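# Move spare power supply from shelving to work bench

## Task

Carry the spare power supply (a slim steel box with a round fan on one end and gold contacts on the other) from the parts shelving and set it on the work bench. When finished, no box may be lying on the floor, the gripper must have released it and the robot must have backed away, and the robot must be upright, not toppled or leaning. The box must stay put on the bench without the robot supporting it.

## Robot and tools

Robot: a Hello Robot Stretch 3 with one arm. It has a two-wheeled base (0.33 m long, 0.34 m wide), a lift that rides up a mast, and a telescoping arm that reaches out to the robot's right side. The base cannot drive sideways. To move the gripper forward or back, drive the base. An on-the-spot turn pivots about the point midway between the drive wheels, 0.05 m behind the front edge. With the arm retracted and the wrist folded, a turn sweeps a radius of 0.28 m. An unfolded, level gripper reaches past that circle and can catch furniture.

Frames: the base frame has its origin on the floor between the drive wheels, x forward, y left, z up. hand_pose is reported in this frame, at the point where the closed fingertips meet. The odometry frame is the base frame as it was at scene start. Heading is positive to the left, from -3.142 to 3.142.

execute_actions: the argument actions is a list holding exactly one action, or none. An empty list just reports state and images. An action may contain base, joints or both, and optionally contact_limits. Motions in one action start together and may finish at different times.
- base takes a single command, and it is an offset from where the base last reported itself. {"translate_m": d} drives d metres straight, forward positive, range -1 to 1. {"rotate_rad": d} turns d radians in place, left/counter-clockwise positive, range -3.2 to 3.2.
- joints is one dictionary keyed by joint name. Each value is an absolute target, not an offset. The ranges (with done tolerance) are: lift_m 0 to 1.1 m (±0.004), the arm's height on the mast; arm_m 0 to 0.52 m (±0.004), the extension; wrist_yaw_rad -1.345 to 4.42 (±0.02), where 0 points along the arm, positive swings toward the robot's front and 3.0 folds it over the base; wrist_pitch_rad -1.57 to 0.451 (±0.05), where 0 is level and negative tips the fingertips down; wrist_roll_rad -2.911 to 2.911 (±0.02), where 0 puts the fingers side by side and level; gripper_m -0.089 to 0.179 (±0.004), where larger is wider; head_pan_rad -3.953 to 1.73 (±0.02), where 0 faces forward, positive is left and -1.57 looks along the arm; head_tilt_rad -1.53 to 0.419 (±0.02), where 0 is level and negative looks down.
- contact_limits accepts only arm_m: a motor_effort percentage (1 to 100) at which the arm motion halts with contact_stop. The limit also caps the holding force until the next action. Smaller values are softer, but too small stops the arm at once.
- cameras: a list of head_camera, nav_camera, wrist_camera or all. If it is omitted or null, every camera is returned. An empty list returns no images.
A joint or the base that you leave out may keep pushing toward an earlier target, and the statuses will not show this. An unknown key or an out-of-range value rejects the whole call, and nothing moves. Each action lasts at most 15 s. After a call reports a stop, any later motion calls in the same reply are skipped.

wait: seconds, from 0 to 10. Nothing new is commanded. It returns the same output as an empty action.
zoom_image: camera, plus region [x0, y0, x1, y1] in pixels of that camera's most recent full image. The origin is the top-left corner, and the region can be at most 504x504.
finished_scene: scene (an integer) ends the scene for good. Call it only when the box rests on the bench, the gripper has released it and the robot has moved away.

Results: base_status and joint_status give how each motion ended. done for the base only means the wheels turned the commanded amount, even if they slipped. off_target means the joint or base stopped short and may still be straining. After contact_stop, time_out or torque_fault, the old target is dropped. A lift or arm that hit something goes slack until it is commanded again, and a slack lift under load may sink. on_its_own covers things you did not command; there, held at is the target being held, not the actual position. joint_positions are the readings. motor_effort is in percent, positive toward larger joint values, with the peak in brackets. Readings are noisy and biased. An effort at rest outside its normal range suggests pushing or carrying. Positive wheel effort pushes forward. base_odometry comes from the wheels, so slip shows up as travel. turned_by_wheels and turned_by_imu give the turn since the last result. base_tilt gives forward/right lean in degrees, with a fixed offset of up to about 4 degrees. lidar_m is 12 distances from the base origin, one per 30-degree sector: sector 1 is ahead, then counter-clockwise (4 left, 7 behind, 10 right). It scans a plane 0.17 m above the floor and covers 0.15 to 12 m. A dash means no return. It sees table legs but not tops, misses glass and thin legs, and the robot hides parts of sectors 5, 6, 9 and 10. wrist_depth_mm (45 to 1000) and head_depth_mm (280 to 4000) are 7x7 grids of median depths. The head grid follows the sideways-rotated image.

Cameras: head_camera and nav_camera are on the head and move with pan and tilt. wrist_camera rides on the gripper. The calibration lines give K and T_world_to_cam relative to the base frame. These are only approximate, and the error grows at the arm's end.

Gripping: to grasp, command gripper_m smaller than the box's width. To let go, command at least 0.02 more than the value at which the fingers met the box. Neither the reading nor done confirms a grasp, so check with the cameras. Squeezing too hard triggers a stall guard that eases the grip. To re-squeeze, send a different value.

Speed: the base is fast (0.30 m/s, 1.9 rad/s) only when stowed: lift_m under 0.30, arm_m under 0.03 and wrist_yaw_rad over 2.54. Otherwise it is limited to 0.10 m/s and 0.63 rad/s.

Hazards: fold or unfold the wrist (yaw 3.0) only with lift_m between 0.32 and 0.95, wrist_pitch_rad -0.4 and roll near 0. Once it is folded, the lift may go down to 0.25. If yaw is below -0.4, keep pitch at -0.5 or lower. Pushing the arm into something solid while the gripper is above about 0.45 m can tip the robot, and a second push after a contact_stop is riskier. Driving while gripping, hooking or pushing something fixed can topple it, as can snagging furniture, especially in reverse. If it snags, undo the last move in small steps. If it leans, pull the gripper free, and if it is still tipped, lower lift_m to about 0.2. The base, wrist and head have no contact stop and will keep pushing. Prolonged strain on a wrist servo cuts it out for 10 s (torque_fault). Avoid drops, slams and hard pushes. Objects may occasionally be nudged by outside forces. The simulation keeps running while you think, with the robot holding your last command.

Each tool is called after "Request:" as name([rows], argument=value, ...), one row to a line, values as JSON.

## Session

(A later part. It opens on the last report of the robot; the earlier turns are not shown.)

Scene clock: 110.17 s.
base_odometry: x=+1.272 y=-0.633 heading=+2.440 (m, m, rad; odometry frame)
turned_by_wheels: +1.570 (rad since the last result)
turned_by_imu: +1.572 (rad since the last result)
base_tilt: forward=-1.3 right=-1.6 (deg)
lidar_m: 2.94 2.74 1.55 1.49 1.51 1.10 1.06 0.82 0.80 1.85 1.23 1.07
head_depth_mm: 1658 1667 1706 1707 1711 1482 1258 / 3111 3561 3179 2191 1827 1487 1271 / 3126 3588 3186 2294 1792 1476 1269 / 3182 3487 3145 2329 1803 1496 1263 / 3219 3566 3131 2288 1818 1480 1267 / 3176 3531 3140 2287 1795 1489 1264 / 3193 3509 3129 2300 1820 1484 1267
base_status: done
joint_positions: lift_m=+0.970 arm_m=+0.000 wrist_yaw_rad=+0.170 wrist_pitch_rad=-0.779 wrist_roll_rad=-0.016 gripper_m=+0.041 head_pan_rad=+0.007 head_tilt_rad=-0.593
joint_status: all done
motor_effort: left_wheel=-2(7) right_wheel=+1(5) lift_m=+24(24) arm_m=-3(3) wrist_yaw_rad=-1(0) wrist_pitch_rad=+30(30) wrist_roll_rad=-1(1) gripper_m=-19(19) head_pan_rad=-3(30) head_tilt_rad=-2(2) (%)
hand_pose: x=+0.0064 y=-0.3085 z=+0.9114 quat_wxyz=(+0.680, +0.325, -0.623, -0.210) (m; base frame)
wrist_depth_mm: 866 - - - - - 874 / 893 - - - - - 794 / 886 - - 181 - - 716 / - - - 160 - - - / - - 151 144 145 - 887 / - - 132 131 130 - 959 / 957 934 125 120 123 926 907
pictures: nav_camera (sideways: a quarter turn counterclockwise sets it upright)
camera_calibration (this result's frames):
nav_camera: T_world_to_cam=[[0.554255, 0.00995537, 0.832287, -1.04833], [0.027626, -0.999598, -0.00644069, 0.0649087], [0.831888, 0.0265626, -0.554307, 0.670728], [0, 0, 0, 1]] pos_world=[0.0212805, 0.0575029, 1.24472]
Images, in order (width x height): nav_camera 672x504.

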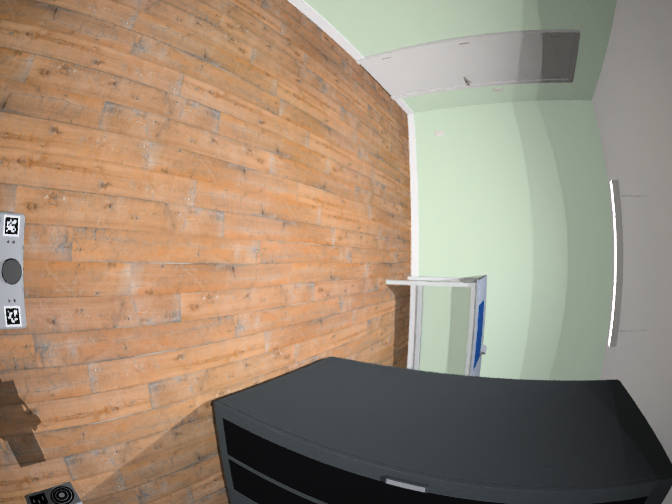

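Request:
execute_actions([
  {"base":{"rotate_rad":0.13}},
], cameras=[])

Request:
execute_actions([
  {"base":{"translate_m":1}},
], cameras=[])

Request:
execute_actions([
  {"base":{"translate_m":1}},
], cameras=["nav_camera"])

Request:
execute_actions([
  {"base":{"translate_m":0.95},"joints":{"head_pan_rad":-1.4,"head_tilt_rad":-0.8}},
])

Scene clock: 117.13 s.
base_odometry: x=+1.272 y=-0.633 heading=+2.570 (m, m, rad; odometry frame)
turned_by_wheels: +0.130 (rad since the last result)
turned_by_imu: +0.130 (rad since the last result)
base_tilt: forward=-1.2 right=-1.6 (deg)
lidar_m: 2.94 2.43 1.51 1.49 1.34 1.07 1.06 0.80 1.04 1.85 1.10 1.07
head_depth_mm: 3069 3506 3215 2278 1817 1482 1271 / 3037 3523 3177 2296 1805 1477 1271 / 3146 3490 3011 2281 1809 1488 1265 / 3334 3570 3187 2294 1801 1474 1256 / 3314 3574 3201 2278 1798 1479 1265 / 3215 3639 3192 2296 1795 1478 1262 / 3257 3586 3173 2281 1806 1486 1257
base_status: done
joint_positions: lift_m=+0.970 arm_m=+0.000 wrist_yaw_rad=+0.170 wrist_pitch_rad=-0.779 wrist_roll_rad=-0.016 gripper_m=+0.041 head_pan_rad=+0.007 head_tilt_rad=-0.593
joint_status: not commanded
motor_effort: left_wheel=-2(6) right_wheel=+1(5) lift_m=+24(25) arm_m=-4(4) wrist_yaw_rad=+0(1) wrist_pitch_rad=+30(30) wrist_roll_rad=-1(1) gripper_m=-18(19) head_pan_rad=-3(4) head_tilt_rad=-3(2) (%)
hand_pose: x=+0.0065 y=-0.3085 z=+0.9114 quat_wxyz=(+0.680, +0.325, -0.623, -0.209) (m; base frame)
wrist_depth_mm: 768 - - - - - - / 792 - - - - - - / 916 - - 181 - - - / - - - 160 - - - / - - 150 144 144 - - / - - 131 131 130 - 881 / 937 917 125 120 124 962 909
pictures: none
No camera images: the call's "cameras" was empty. Leave "cameras" out to get every camera's image.

Scene clock: 128.30 s.
base_odometry: x=+0.431 y=-0.091 heading=+2.570 (m, m, rad; odometry frame)
turned_by_wheels: +0.000 (rad since the last result)
turned_by_imu: +0.008 (rad since the last result)
base_tilt: forward=-1.2 right=-1.6 (deg)
lidar_m: 2.60 2.21 1.80 1.42 1.48 2.07 2.05 1.70 0.76 0.76 0.82 1.97
head_depth_mm: 2296 2562 2713 2290 1806 1484 1263 / 2283 2494 2714 2272 1796 1477 1254 / 2339 2567 2859 2284 1793 1486 1258 / 2355 2588 2869 2246 1810 1481 1253 / 2384 2586 2835 2289 1816 1486 1269 / 2373 2639 2852 2286 1798 1479 1264 / 2399 2622 2894 2285 1791 1472 1258
base_status: done
joint_positions: lift_m=+0.970 arm_m=+0.000 wrist_yaw_rad=+0.170 wrist_pitch_rad=-0.779 wrist_roll_rad=-0.016 gripper_m=+0.041 head_pan_rad=+0.007 head_tilt_rad=-0.593
joint_status: not commanded
motor_effort: left_wheel=-2(3) right_wheel=+1(3) lift_m=+24(25) arm_m=-4(4) wrist_yaw_rad=+0(0) wrist_pitch_rad=+30(30) wrist_roll_rad=-1(1) gripper_m=-19(18) head_pan_rad=-3(4) head_tilt_rad=-3(3) (%)
hand_pose: x=+0.0065 y=-0.3085 z=+0.9114 quat_wxyz=(+0.680, +0.325, -0.623, -0.210) (m; base frame)
wrist_depth_mm: 801 680 604 563 524 509 - / - 843 736 626 590 - - / - - 894 181 658 - - / - - - 160 763 - - / - - 150 145 144 - - / - - 132 131 130 - - / 938 910 124 120 123 927 930
pictures: none
No camera images: the call's "cameras" was empty. Leave "cameras" out to get every camera's image.

Scene clock: 139.47 s.
base_odometry: x=-0.410 y=+0.450 heading=+2.569 (m, m, rad; odometry frame)
turned_by_wheels: +0.000 (rad since the last result)
turned_by_imu: +0.008 (rad since the last result)
base_tilt: forward=-1.2 right=-1.6 (deg)
lidar_m: 1.72 1.89 1.66 1.64 1.80 2.06 2.68 1.12 0.91 0.91 2.02 1.05
head_depth_mm: 1447 1578 1731 1902 1806 1446 1260 / 1475 1599 1786 2011 1804 1499 1275 / 1474 1617 1799 2030 1819 1492 1267 / 1471 1614 1811 2041 1819 1492 1270 / 1473 1650 1814 2080 1791 1494 1263 / 1500 1659 1850 2080 1796 1478 1257 / 1505 1676 1847 2057 1799 1475 1272
base_status: done
joint_positions: lift_m=+0.970 arm_m=+0.000 wrist_yaw_rad=+0.170 wrist_pitch_rad=-0.779 wrist_roll_rad=-0.016 gripper_m=+0.041 head_pan_rad=+0.007 head_tilt_rad=-0.593
joint_status: not commanded
motor_effort: left_wheel=-2(3) right_wheel=+1(5) lift_m=+24(24) arm_m=-3(3) wrist_yaw_rad=+0(0) wrist_pitch_rad=+31(30) wrist_roll_rad=-1(1) gripper_m=-18(19) head_pan_rad=-3(3) head_tilt_rad=-2(2) (%)
hand_pose: x=+0.0064 y=-0.3085 z=+0.9114 quat_wxyz=(+0.680, +0.325, -0.623, -0.210) (m; base frame)
wrist_depth_mm: - - - - - 615 557 / - - - - - 687 637 / - - - 181 890 778 719 / - - - 160 978 973 816 / - - 150 144 144 - - / - - 132 131 130 - - / 944 940 125 120 123 960 951
pictures: nav_camera (sideways: a quarter turn counterclockwise sets it upright)
camera_calibration (this result's frames):
nav_camera: T_world_to_cam=[[0.554255, 0.00995153, 0.832287, -1.04833], [0.0276191, -0.999598, -0.00644069, 0.0649087], [0.831889, 0.0265568, -0.554307, 0.670728], [0, 0, 0, 1]] pos_world=[0.0212809, 0.0575028, 1.24472]
Images, in order (width x height): nav_camera 672x504.

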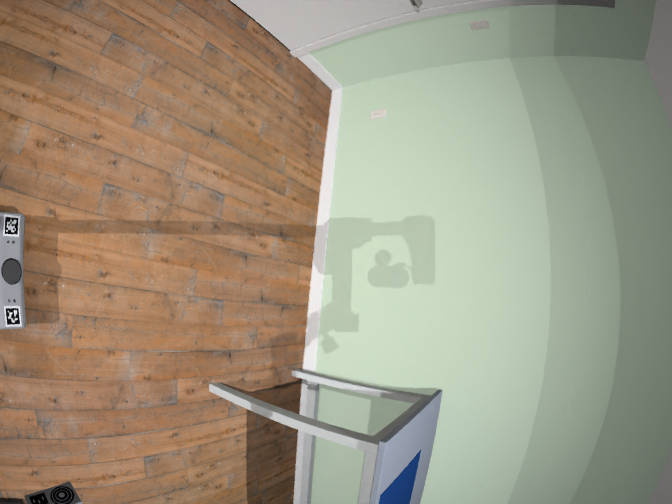

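Scene clock: 150.13 s.
base_odometry: x=-1.209 y=+0.964 heading=+2.569 (m, m, rad; odometry frame)
turned_by_wheels: +0.000 (rad since the last result)
turned_by_imu: +0.008 (rad since the last result)
base_tilt: forward=-1.2 right=-1.5 (deg)
lidar_m: 0.79 0.86 1.34 1.48 1.65 2.57 3.65 1.46 1.73 0.56 0.86 0.79
head_depth_mm: 1398 2136 2148 1930 - - 1133 / 1139 813 634 1908 - - 1128 / 1131 810 652 686 - - 1147 / 1119 804 650 1809 441 1250 1169 / 1121 798 674 1792 1505 1324 1170 / 1125 809 693 1725 1534 1316 1160 / 1120 802 692 1536 1479 1316 1159
base_status: done
joint_positions: lift_m=+0.970 arm_m=+0.000 wrist_yaw_rad=+0.170 wrist_pitch_rad=-0.779 wrist_roll_rad=-0.016 gripper_m=+0.041 head_pan_rad=-1.393 head_tilt_rad=-0.790
joint_status: all done
motor_effort: left_wheel=-3(3) right_wheel=+0(6) lift_m=+25(24) arm_m=-4(4) wrist_yaw_rad=+0(0) wrist_pitch_rad=+30(30) wrist_roll_rad=-1(1) gripper_m=-18(18) head_pan_rad=-3(31) head_tilt_rad=-3(14) (%)
hand_pose: x=+0.0064 y=-0.3085 z=+0.9114 quat_wxyz=(+0.680, +0.325, -0.623, -0.210) (m; base frame)
wrist_depth_mm: 684 812 372 346 286 - - / 634 914 - - 391 - - / 702 959 - 182 - - - / 756 982 - 160 - - - / 795 - 150 144 145 - - / 833 - 131 131 130 - - / 855 948 125 120 123 927 945
pictures: head_camera (sideways: a quarter turn clockwise sets it upright), nav_camera (sideways: a quarter turn counterclockwise sets it upright), wrist_camera
camera_calibration (this result's frames):
head_camera: T_world_to_cam=[[-0.0980989, 0.712023, -0.695269, 0.928123], [0.992505, 0.121161, -0.0159566, 0.0129402], [0.0728781, -0.691623, -0.718572, 0.889435], [0, 0, 0, 1]] pos_world=[0.0133844, -0.0472592, 1.28463]
nav_camera: T_world_to_cam=[[0.130963, -0.694447, 0.707525, -0.883127], [-0.980656, -0.195465, -0.0103328, 0.0761242], [0.145472, -0.692486, -0.706613, 0.873038], [0, 0, 0, 1]] pos_world=[0.0633059, 0.00616061, 1.24252]
wrist_camera: T_world_to_cam=[[-0.987804, -0.155423, 0.00929203, -0.0457479], [-0.134101, 0.818927, -0.55801, 0.791937], [0.0791181, -0.552451, -0.829782, 0.746913], [0, 0, 0, 1]] pos_world=[0.00191491, -0.243016, 1.06211]
Images, in order (width x height): head_camera 896x504, nav_camera 672x504, wrist_camera 644x364.

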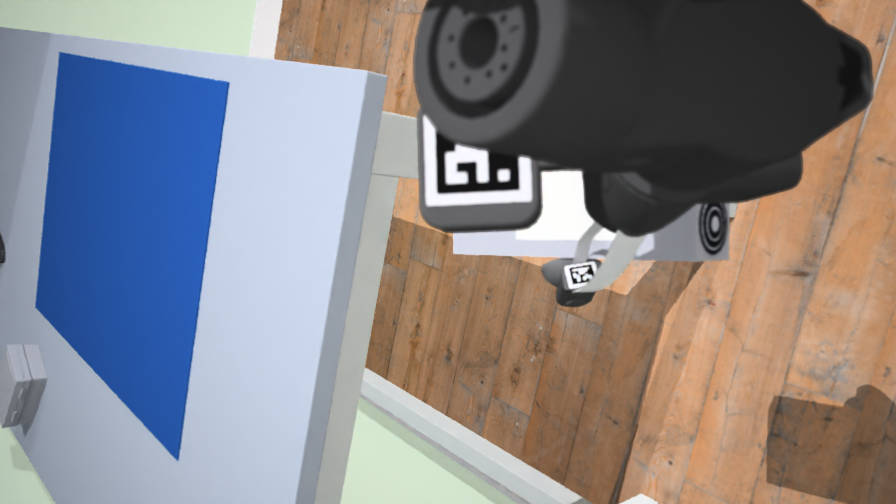

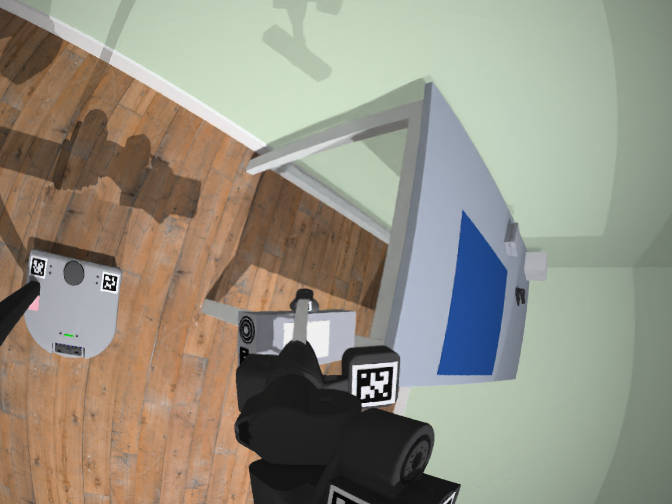

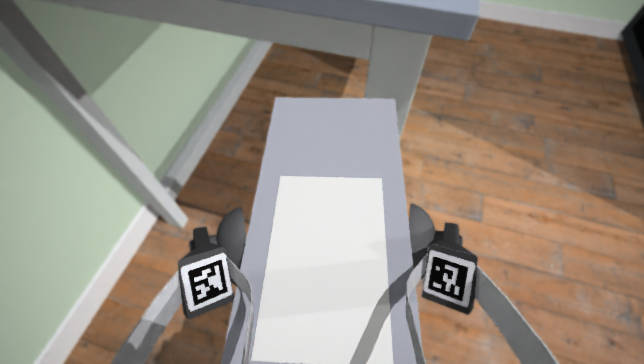

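Request:
execute_actions([
  {"base":{"translate_m":0.2},"joints":{"lift_m":1.08}},
], cameras=[])

Request:
execute_actions([
  {"joints":{"arm_m":0.5}},
])

Scene clock: 160.80 s.
base_odometry: x=-1.377 y=+1.073 heading=+2.569 (m, m, rad; odometry frame)
turned_by_wheels: +0.000 (rad since the last result)
turned_by_imu: +0.001 (rad since the last result)
base_tilt: forward=-1.2 right=-1.6 (deg)
lidar_m: 0.59 0.64 1.00 1.44 1.60 2.52 3.83 1.62 0.60 1.18 0.73 0.59
head_depth_mm: - - - - - 1260 1165 / 1140 - - - - 1285 1163 / 1135 - 400 - 301 1322 1163 / 1135 805 653 365 310 1312 1162 / 1124 804 697 1729 1530 1329 1159 / 1071 808 722 1466 1417 1325 1159 / 964 803 746 992 1191 1291 1158
base_status: done
joint_positions: lift_m=+1.080 arm_m=+0.000 wrist_yaw_rad=+0.170 wrist_pitch_rad=-0.779 wrist_roll_rad=-0.016 gripper_m=+0.041 head_pan_rad=-1.393 head_tilt_rad=-0.790
joint_status: all done
motor_effort: left_wheel=-3(3) right_wheel=+1(5) lift_m=+29(30) arm_m=-4(4) wrist_yaw_rad=+0(1) wrist_pitch_rad=+31(31) wrist_roll_rad=-1(1) gripper_m=-18(19) head_pan_rad=-3(4) head_tilt_rad=-4(4) (%)
hand_pose: x=+0.0064 y=-0.3085 z=+1.0212 quat_wxyz=(+0.680, +0.325, -0.623, -0.210) (m; base frame)
wrist_depth_mm: 476 457 442 442 440 440 462 / 518 587 483 399 384 381 386 / 545 669 - 181 444 423 357 / 565 769 971 160 - 553 - / 593 809 150 144 144 - - / 602 829 132 131 130 - - / 654 872 125 120 123 - -
pictures: none
No camera images: the call's "cameras" was empty. Leave "cameras" out to get every camera's image.

Scene clock: 165.67 s.
base_odometry: x=-1.377 y=+1.073 heading=+2.569 (m, m, rad; odometry frame)
turned_by_wheels: +0.000 (rad since the last result)
turned_by_imu: +0.000 (rad since the last result)
base_tilt: forward=-1.2 right=-1.6 (deg)
lidar_m: 0.59 0.64 1.00 1.44 1.60 2.51 3.83 1.63 0.60 1.18 0.73 0.59
head_depth_mm: 1144 816 652 1756 938 1280 1169 / 1048 780 654 1817 1525 1299 1159 / 900 750 675 1793 1531 1322 1162 / 1130 804 687 1808 1514 1319 1168 / 1131 805 693 1709 1518 1309 1164 / 1076 803 718 1478 1422 1324 1161 / 957 800 747 990 1194 1290 1158
base_status: not commanded
joint_positions: lift_m=+1.080 arm_m=+0.500 wrist_yaw_rad=+0.170 wrist_pitch_rad=-0.779 wrist_roll_rad=-0.016 gripper_m=+0.041 head_pan_rad=-1.393 head_tilt_rad=-0.790
joint_status: all done
motor_effort: left_wheel=-2(3) right_wheel=+1(1) lift_m=+29(29) arm_m=+3(4) wrist_yaw_rad=+1(1) wrist_pitch_rad=+31(31) wrist_roll_rad=-1(1) gripper_m=-18(18) head_pan_rad=-3(3) head_tilt_rad=-2(3) (%)
hand_pose: x=+0.0064 y=-0.8076 z=+1.0211 quat_wxyz=(+0.680, +0.325, -0.623, -0.210) (m; base frame)
wrist_depth_mm: 417 438 437 432 426 431 433 / 377 380 381 374 377 371 370 / 334 339 332 181 324 332 333 / 304 302 302 160 288 296 297 / 273 276 149 144 144 271 269 / 251 251 132 131 130 250 246 / 231 231 125 120 123 227 229
pictures: head_camera (sideways: a quarter turn clockwise sets it upright), nav_camera (sideways: a quarter turn counterclockwise sets it upright), wrist_camera
camera_calibration (this result's frames):
head_camera: T_world_to_cam=[[-0.0978749, 0.71221, -0.695109, 0.927913], [0.992547, 0.120814, -0.0159692, 0.0129563], [0.0726057, -0.691492, -0.718727, 0.889637], [0, 0, 0, 1]] pos_world=[0.013367, -0.047258, 1.28461]
nav_camera: T_world_to_cam=[[0.130745, -0.694649, 0.707368, -0.882921], [-0.980726, -0.195116, -0.010337, 0.07613], [0.1452, -0.692382, -0.70677, 0.873244], [0, 0, 0, 1]] pos_world=[0.0633057, 0.00615342, 1.24252]
wrist_camera: T_world_to_cam=[[-0.987862, -0.155056, 0.00929576, -0.124118], [-0.133819, 0.819122, -0.557792, 1.26181], [0.0788745, -0.552266, -0.829929, 0.562498], [0, 0, 0, 1]] pos_world=[0.00187631, -0.742175, 1.17182]
Images, in order (width x height): head_camera 896x504, nav_camera 672x504, wrist_camera 644x364.

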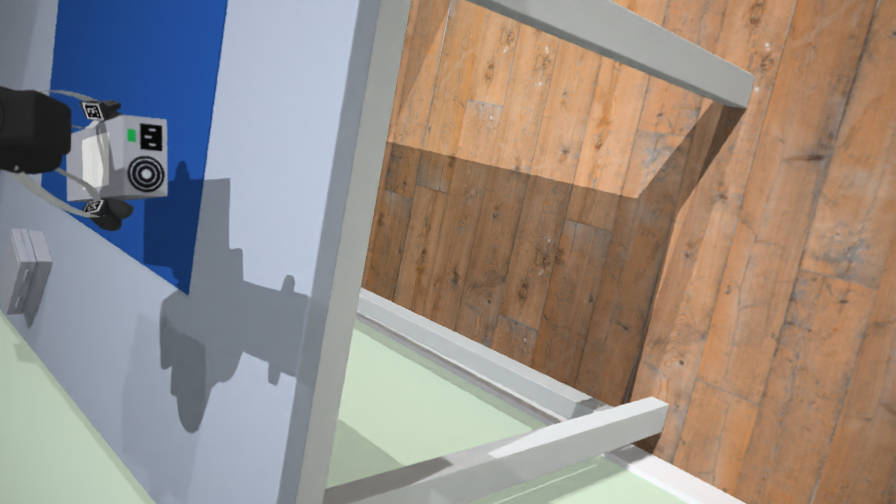

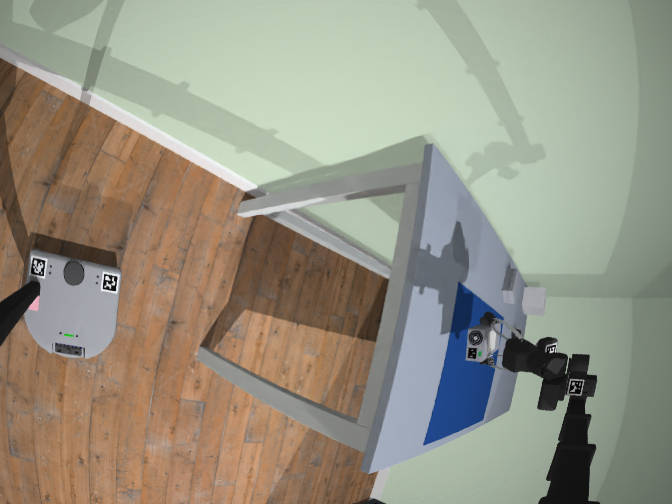

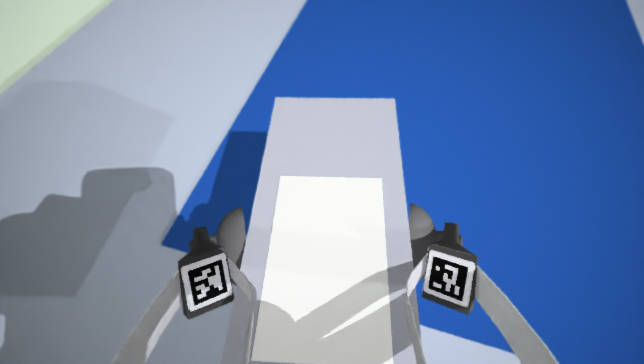

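Gap ≈ (300−210)·0.83 ≈ 0.075.

Request:
execute_actions([
  {"joints":{"lift_m":1.012}},
], cameras=["head_camera"])

Scene clock: 172.00 s.
base_odometry: x=-1.377 y=+1.073 heading=+2.569 (m, m, rad; odometry frame)
turned_by_wheels: +0.000 (rad since the last result)
turned_by_imu: +0.000 (rad since the last result)
base_tilt: forward=-1.3 right=-1.5 (deg)
lidar_m: 0.59 0.64 1.00 1.44 1.59 2.52 3.83 1.63 0.60 1.18 0.73 0.59
head_depth_mm: 1044 811 653 1770 945 1280 1174 / - 781 654 1800 1529 1292 1163 / 1132 718 674 1795 1516 1323 1165 / 1130 807 689 1790 1516 1316 1165 / 1126 805 694 1709 1518 1315 1161 / 1075 803 722 1491 1423 1314 1165 / 956 801 748 985 1190 1304 1162
base_status: not commanded
joint_positions: lift_m=+1.012 arm_m=+0.500 wrist_yaw_rad=+0.170 wrist_pitch_rad=-0.779 wrist_roll_rad=-0.016 gripper_m=+0.041 head_pan_rad=-1.393 head_tilt_rad=-0.790
joint_status: all done
motor_effort: left_wheel=-2(2) right_wheel=+1(0) lift_m=+24(29) arm_m=+3(3) wrist_yaw_rad=+1(1) wrist_pitch_rad=+30(31) wrist_roll_rad=-1(1) gripper_m=-19(18) head_pan_rad=-2(3) head_tilt_rad=-4(3) (%)
hand_pose: x=+0.0064 y=-0.8076 z=+0.9534 quat_wxyz=(+0.680, +0.325, -0.623, -0.210) (m; base frame)
wrist_depth_mm: 321 320 321 316 318 318 316 / 281 282 275 276 276 276 276 / 249 248 245 181 238 243 243 / 221 220 220 160 211 218 219 / 200 200 150 144 144 199 199 / 184 185 131 131 130 182 181 / 170 170 125 120 123 169 168
pictures: head_camera (sideways: a quarter turn clockwise sets it upright)
camera_calibration (this result's frames):
head_camera: T_world_to_cam=[[-0.097875, 0.71221, -0.695109, 0.927913], [0.992547, 0.120814, -0.0159692, 0.0129563], [0.0726057, -0.691491, -0.718727, 0.889637], [0, 0, 0, 1]] pos_world=[0.013367, -0.047258, 1.28461]
Images, in order (width x height): head_camera 896x504.

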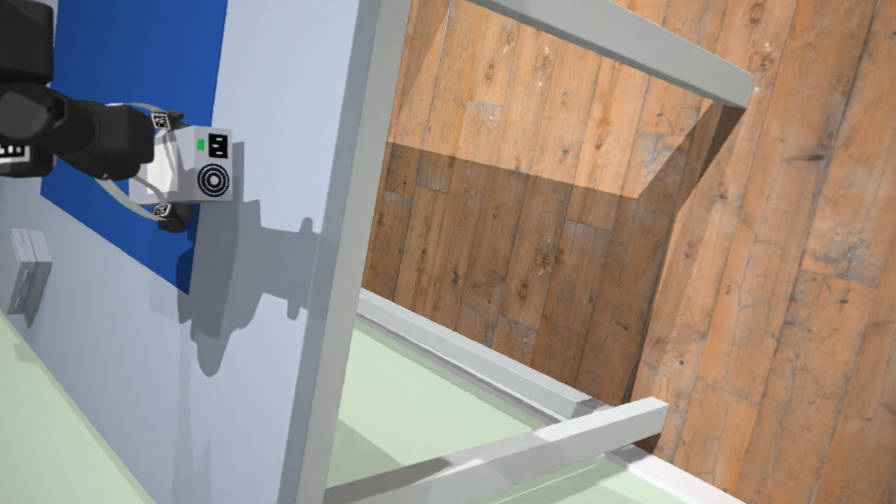

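Request:
execute_actions([
  {"joints":{"lift_m":1.0}},
], cameras=[])

Request:
execute_actions([
  {"joints":{"gripper_m":0.14}},
], cameras=[])

Request:
execute_actions([
  {"joints":{"lift_m":1.1}},
], cameras=[])

Request:
execute_actions([
  {"joints":{"arm_m":0}},
], cameras=["wrist_camera","nav_camera"])

Scene clock: 178.97 s.
base_odometry: x=-1.377 y=+1.073 heading=+2.569 (m, m, rad; odometry frame)
turned_by_wheels: +0.000 (rad since the last result)
turned_by_imu: +0.000 (rad since the last result)
base_tilt: forward=-1.2 right=-1.5 (deg)
lidar_m: 0.59 0.64 1.00 1.44 1.59 2.52 3.84 1.63 0.60 1.18 0.73 0.59
head_depth_mm: 1018 810 654 1776 945 1274 1167 / - 780 654 1809 1516 1299 1168 / 1127 724 674 1809 1527 1321 1169 / 1127 804 691 1804 1511 1323 1156 / 1119 807 692 1709 1513 1316 1164 / 1075 807 720 1474 1418 1311 1161 / 955 803 747 989 1199 1286 1152
base_status: not commanded
joint_positions: lift_m=+1.000 arm_m=+0.500 wrist_yaw_rad=+0.170 wrist_pitch_rad=-0.779 wrist_roll_rad=-0.016 gripper_m=+0.041 head_pan_rad=-1.393 head_tilt_rad=-0.790
joint_status: all done
motor_effort: left_wheel=-2(3) right_wheel=+2(1) lift_m=+23(23) arm_m=+3(3) wrist_yaw_rad=+1(1) wrist_pitch_rad=+30(31) wrist_roll_rad=-1(1) gripper_m=-18(18) head_pan_rad=-4(4) head_tilt_rad=-4(3) (%)
hand_pose: x=+0.0064 y=-0.8077 z=+0.9415 quat_wxyz=(+0.680, +0.325, -0.623, -0.210) (m; base frame)
wrist_depth_mm: 306 302 304 299 299 297 296 / 266 265 260 257 258 258 257 / 233 232 228 176 223 228 228 / 208 207 206 158 198 206 205 / 190 190 150 143 143 187 186 / 174 173 132 131 130 171 169 / 160 160 126 121 124 159 158
pictures: none
No camera images: the call's "cameras" was empty. Leave "cameras" out to get every camera's image.

Scene clock: 180.47 s.
base_odometry: x=-1.377 y=+1.073 heading=+2.569 (m, m, rad; odometry frame)
turned_by_wheels: +0.000 (rad since the last result)
turned_by_imu: +0.000 (rad since the last result)
base_tilt: forward=-1.2 right=-1.6 (deg)
lidar_m: 0.59 0.64 1.00 1.44 1.59 2.52 3.83 1.63 0.60 1.18 0.73 0.59
head_depth_mm: 1019 813 656 1776 935 1282 1166 / - 765 653 1806 1516 1293 1166 / 1168 725 672 1800 1518 1321 1162 / 1136 792 689 1810 1528 1328 1155 / 1134 809 693 1707 1508 1317 1162 / 1080 807 721 1475 1438 1302 1155 / 956 803 750 989 1192 1290 1155
base_status: not commanded
joint_positions: lift_m=+1.000 arm_m=+0.500 wrist_yaw_rad=+0.169 wrist_pitch_rad=-0.738 wrist_roll_rad=-0.016 gripper_m=+0.140 head_pan_rad=-1.393 head_tilt_rad=-0.790
joint_status: all done
motor_effort: left_wheel=-2(3) right_wheel=+1(3) lift_m=+23(23) arm_m=+3(3) wrist_yaw_rad=+1(1) wrist_pitch_rad=+9(30) wrist_roll_rad=-1(1) gripper_m=+0(83) head_pan_rad=-3(3) head_tilt_rad=-4(3) (%)
hand_pose: x=+0.0076 y=-0.8155 z=+0.9485 quat_wxyz=(+0.684, +0.311, -0.630, -0.196) (m; base frame)
wrist_depth_mm: 337 334 338 332 330 331 330 / 288 287 281 282 282 281 281 / 251 250 247 190 241 245 244 / 224 222 219 170 213 218 217 / 199 201 192 152 188 200 195 / 181 - 174 139 172 - 177 / 168 163 159 127 131 162 162
pictures: none
No camera images: the call's "cameras" was empty. Leave "cameras" out to get every camera's image.

Scene clock: 182.20 s.
base_odometry: x=-1.377 y=+1.073 heading=+2.569 (m, m, rad; odometry frame)
turned_by_wheels: +0.000 (rad since the last result)
turned_by_imu: +0.000 (rad since the last result)
base_tilt: forward=-1.3 right=-1.6 (deg)
lidar_m: 0.59 0.65 1.00 1.44 1.59 2.52 3.82 1.63 0.60 1.18 0.73 0.59
head_depth_mm: 1136 815 655 1777 938 1271 1155 / 1079 810 651 1815 1526 1297 1172 / 1128 751 674 1804 1546 1322 1164 / 1142 808 691 1807 1522 1312 1163 / 1122 809 694 1700 1519 1323 1163 / 1073 807 722 1480 1420 1306 1163 / 958 802 746 989 1189 1288 1163
base_status: not commanded
joint_positions: lift_m=+1.100 arm_m=+0.500 wrist_yaw_rad=+0.169 wrist_pitch_rad=-0.737 wrist_roll_rad=-0.016 gripper_m=+0.140 head_pan_rad=-1.393 head_tilt_rad=-0.790
joint_status: all done
motor_effort: left_wheel=-2(2) right_wheel=+1(1) lift_m=+24(25) arm_m=+3(3) wrist_yaw_rad=+2(2) wrist_pitch_rad=+9(9) wrist_roll_rad=-1(1) gripper_m=+0(0) head_pan_rad=-3(3) head_tilt_rad=-3(4) (%)
hand_pose: x=+0.0076 y=-0.8157 z=+1.0485 quat_wxyz=(+0.684, +0.311, -0.630, -0.196) (m; base frame)
wrist_depth_mm: 423 511 516 517 508 510 532 / 432 448 451 439 435 433 438 / 388 386 384 387 383 383 374 / 343 344 342 344 339 337 338 / 309 314 306 261 305 313 303 / 279 - 276 237 279 - 277 / 261 250 255 220 253 252 253
pictures: none
No camera images: the call's "cameras" was empty. Leave "cameras" out to get every camera's image.

Scene clock: 187.07 s.
base_odometry: x=-1.377 y=+1.073 heading=+2.569 (m, m, rad; odometry frame)
turned_by_wheels: +0.000 (rad since the last result)
turned_by_imu: +0.000 (rad since the last result)
base_tilt: forward=-1.2 right=-1.6 (deg)
lidar_m: 0.59 0.65 1.00 1.44 1.60 2.52 3.83 1.63 0.60 1.18 0.72 0.59
head_depth_mm: - - - - 942 1272 1162 / - - - - 1462 1297 1172 / 1366 - 663 1742 1517 1311 1170 / 1136 806 672 1736 1525 1311 1168 / 1135 803 693 1708 1520 1318 1166 / 1076 805 719 1465 1413 1318 1158 / 961 802 750 990 1192 1300 1165
base_status: not commanded
joint_positions: lift_m=+1.100 arm_m=+0.000 wrist_yaw_rad=+0.170 wrist_pitch_rad=-0.737 wrist_roll_rad=-0.016 gripper_m=+0.140 head_pan_rad=-1.393 head_tilt_rad=-0.790
joint_status: all done
motor_effort: left_wheel=-3(2) right_wheel=+1(1) lift_m=+24(24) arm_m=-4(3) wrist_yaw_rad=-1(1) wrist_pitch_rad=+9(9) wrist_roll_rad=-1(1) gripper_m=+0(0) head_pan_rad=-2(3) head_tilt_rad=-3(2) (%)
hand_pose: x=+0.0078 y=-0.3165 z=+1.0486 quat_wxyz=(+0.684, +0.311, -0.630, -0.195) (m; base frame)
wrist_depth_mm: 498 523 521 502 508 517 - / 503 485 460 438 440 447 - / 528 643 - 507 408 399 408 / 560 724 - - - 487 - / 582 726 - - - - - / 603 - - - - - - / 602 942 - - - - -
pictures: nav_camera (sideways: a quarter turn counterclockwise sets it upright), wrist_camera
camera_calibration (this result's frames):
nav_camera: T_world_to_cam=[[0.130745, -0.69465, 0.707366, -0.882919], [-0.980726, -0.195115, -0.010337, 0.0761301], [0.145198, -0.692381, -0.706772, 0.873247], [0, 0, 0, 1]] pos_world=[0.0633057, 0.00615349, 1.24252]
wrist_camera: T_world_to_cam=[[-0.987864, -0.155076, 0.00869572, -0.0461699], [-0.130032, 0.795112, -0.592359, 0.903669], [0.0849465, -0.586301, -0.805627, 0.820083], [0, 0, 0, 1]] pos_world=[0.00223271, -0.244861, 1.19638]
Images, in order (width x height): nav_camera 672x504, wrist_camera 644x364.

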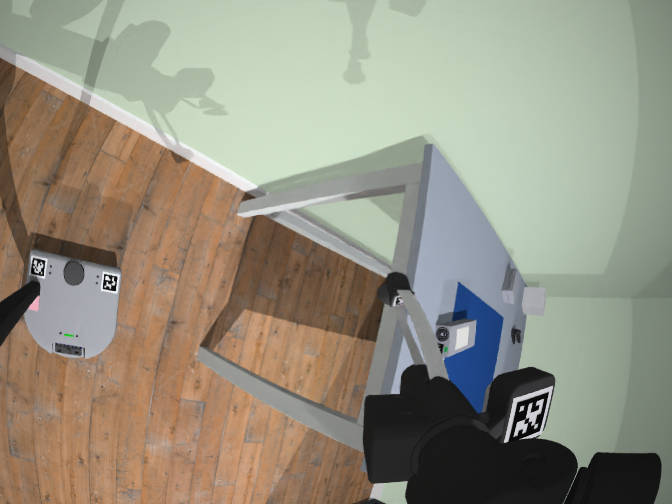

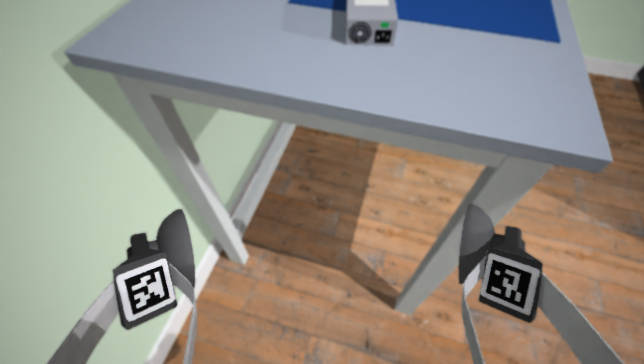

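Request:
finished_scene(scene=2)

The scene is finished: the task was done.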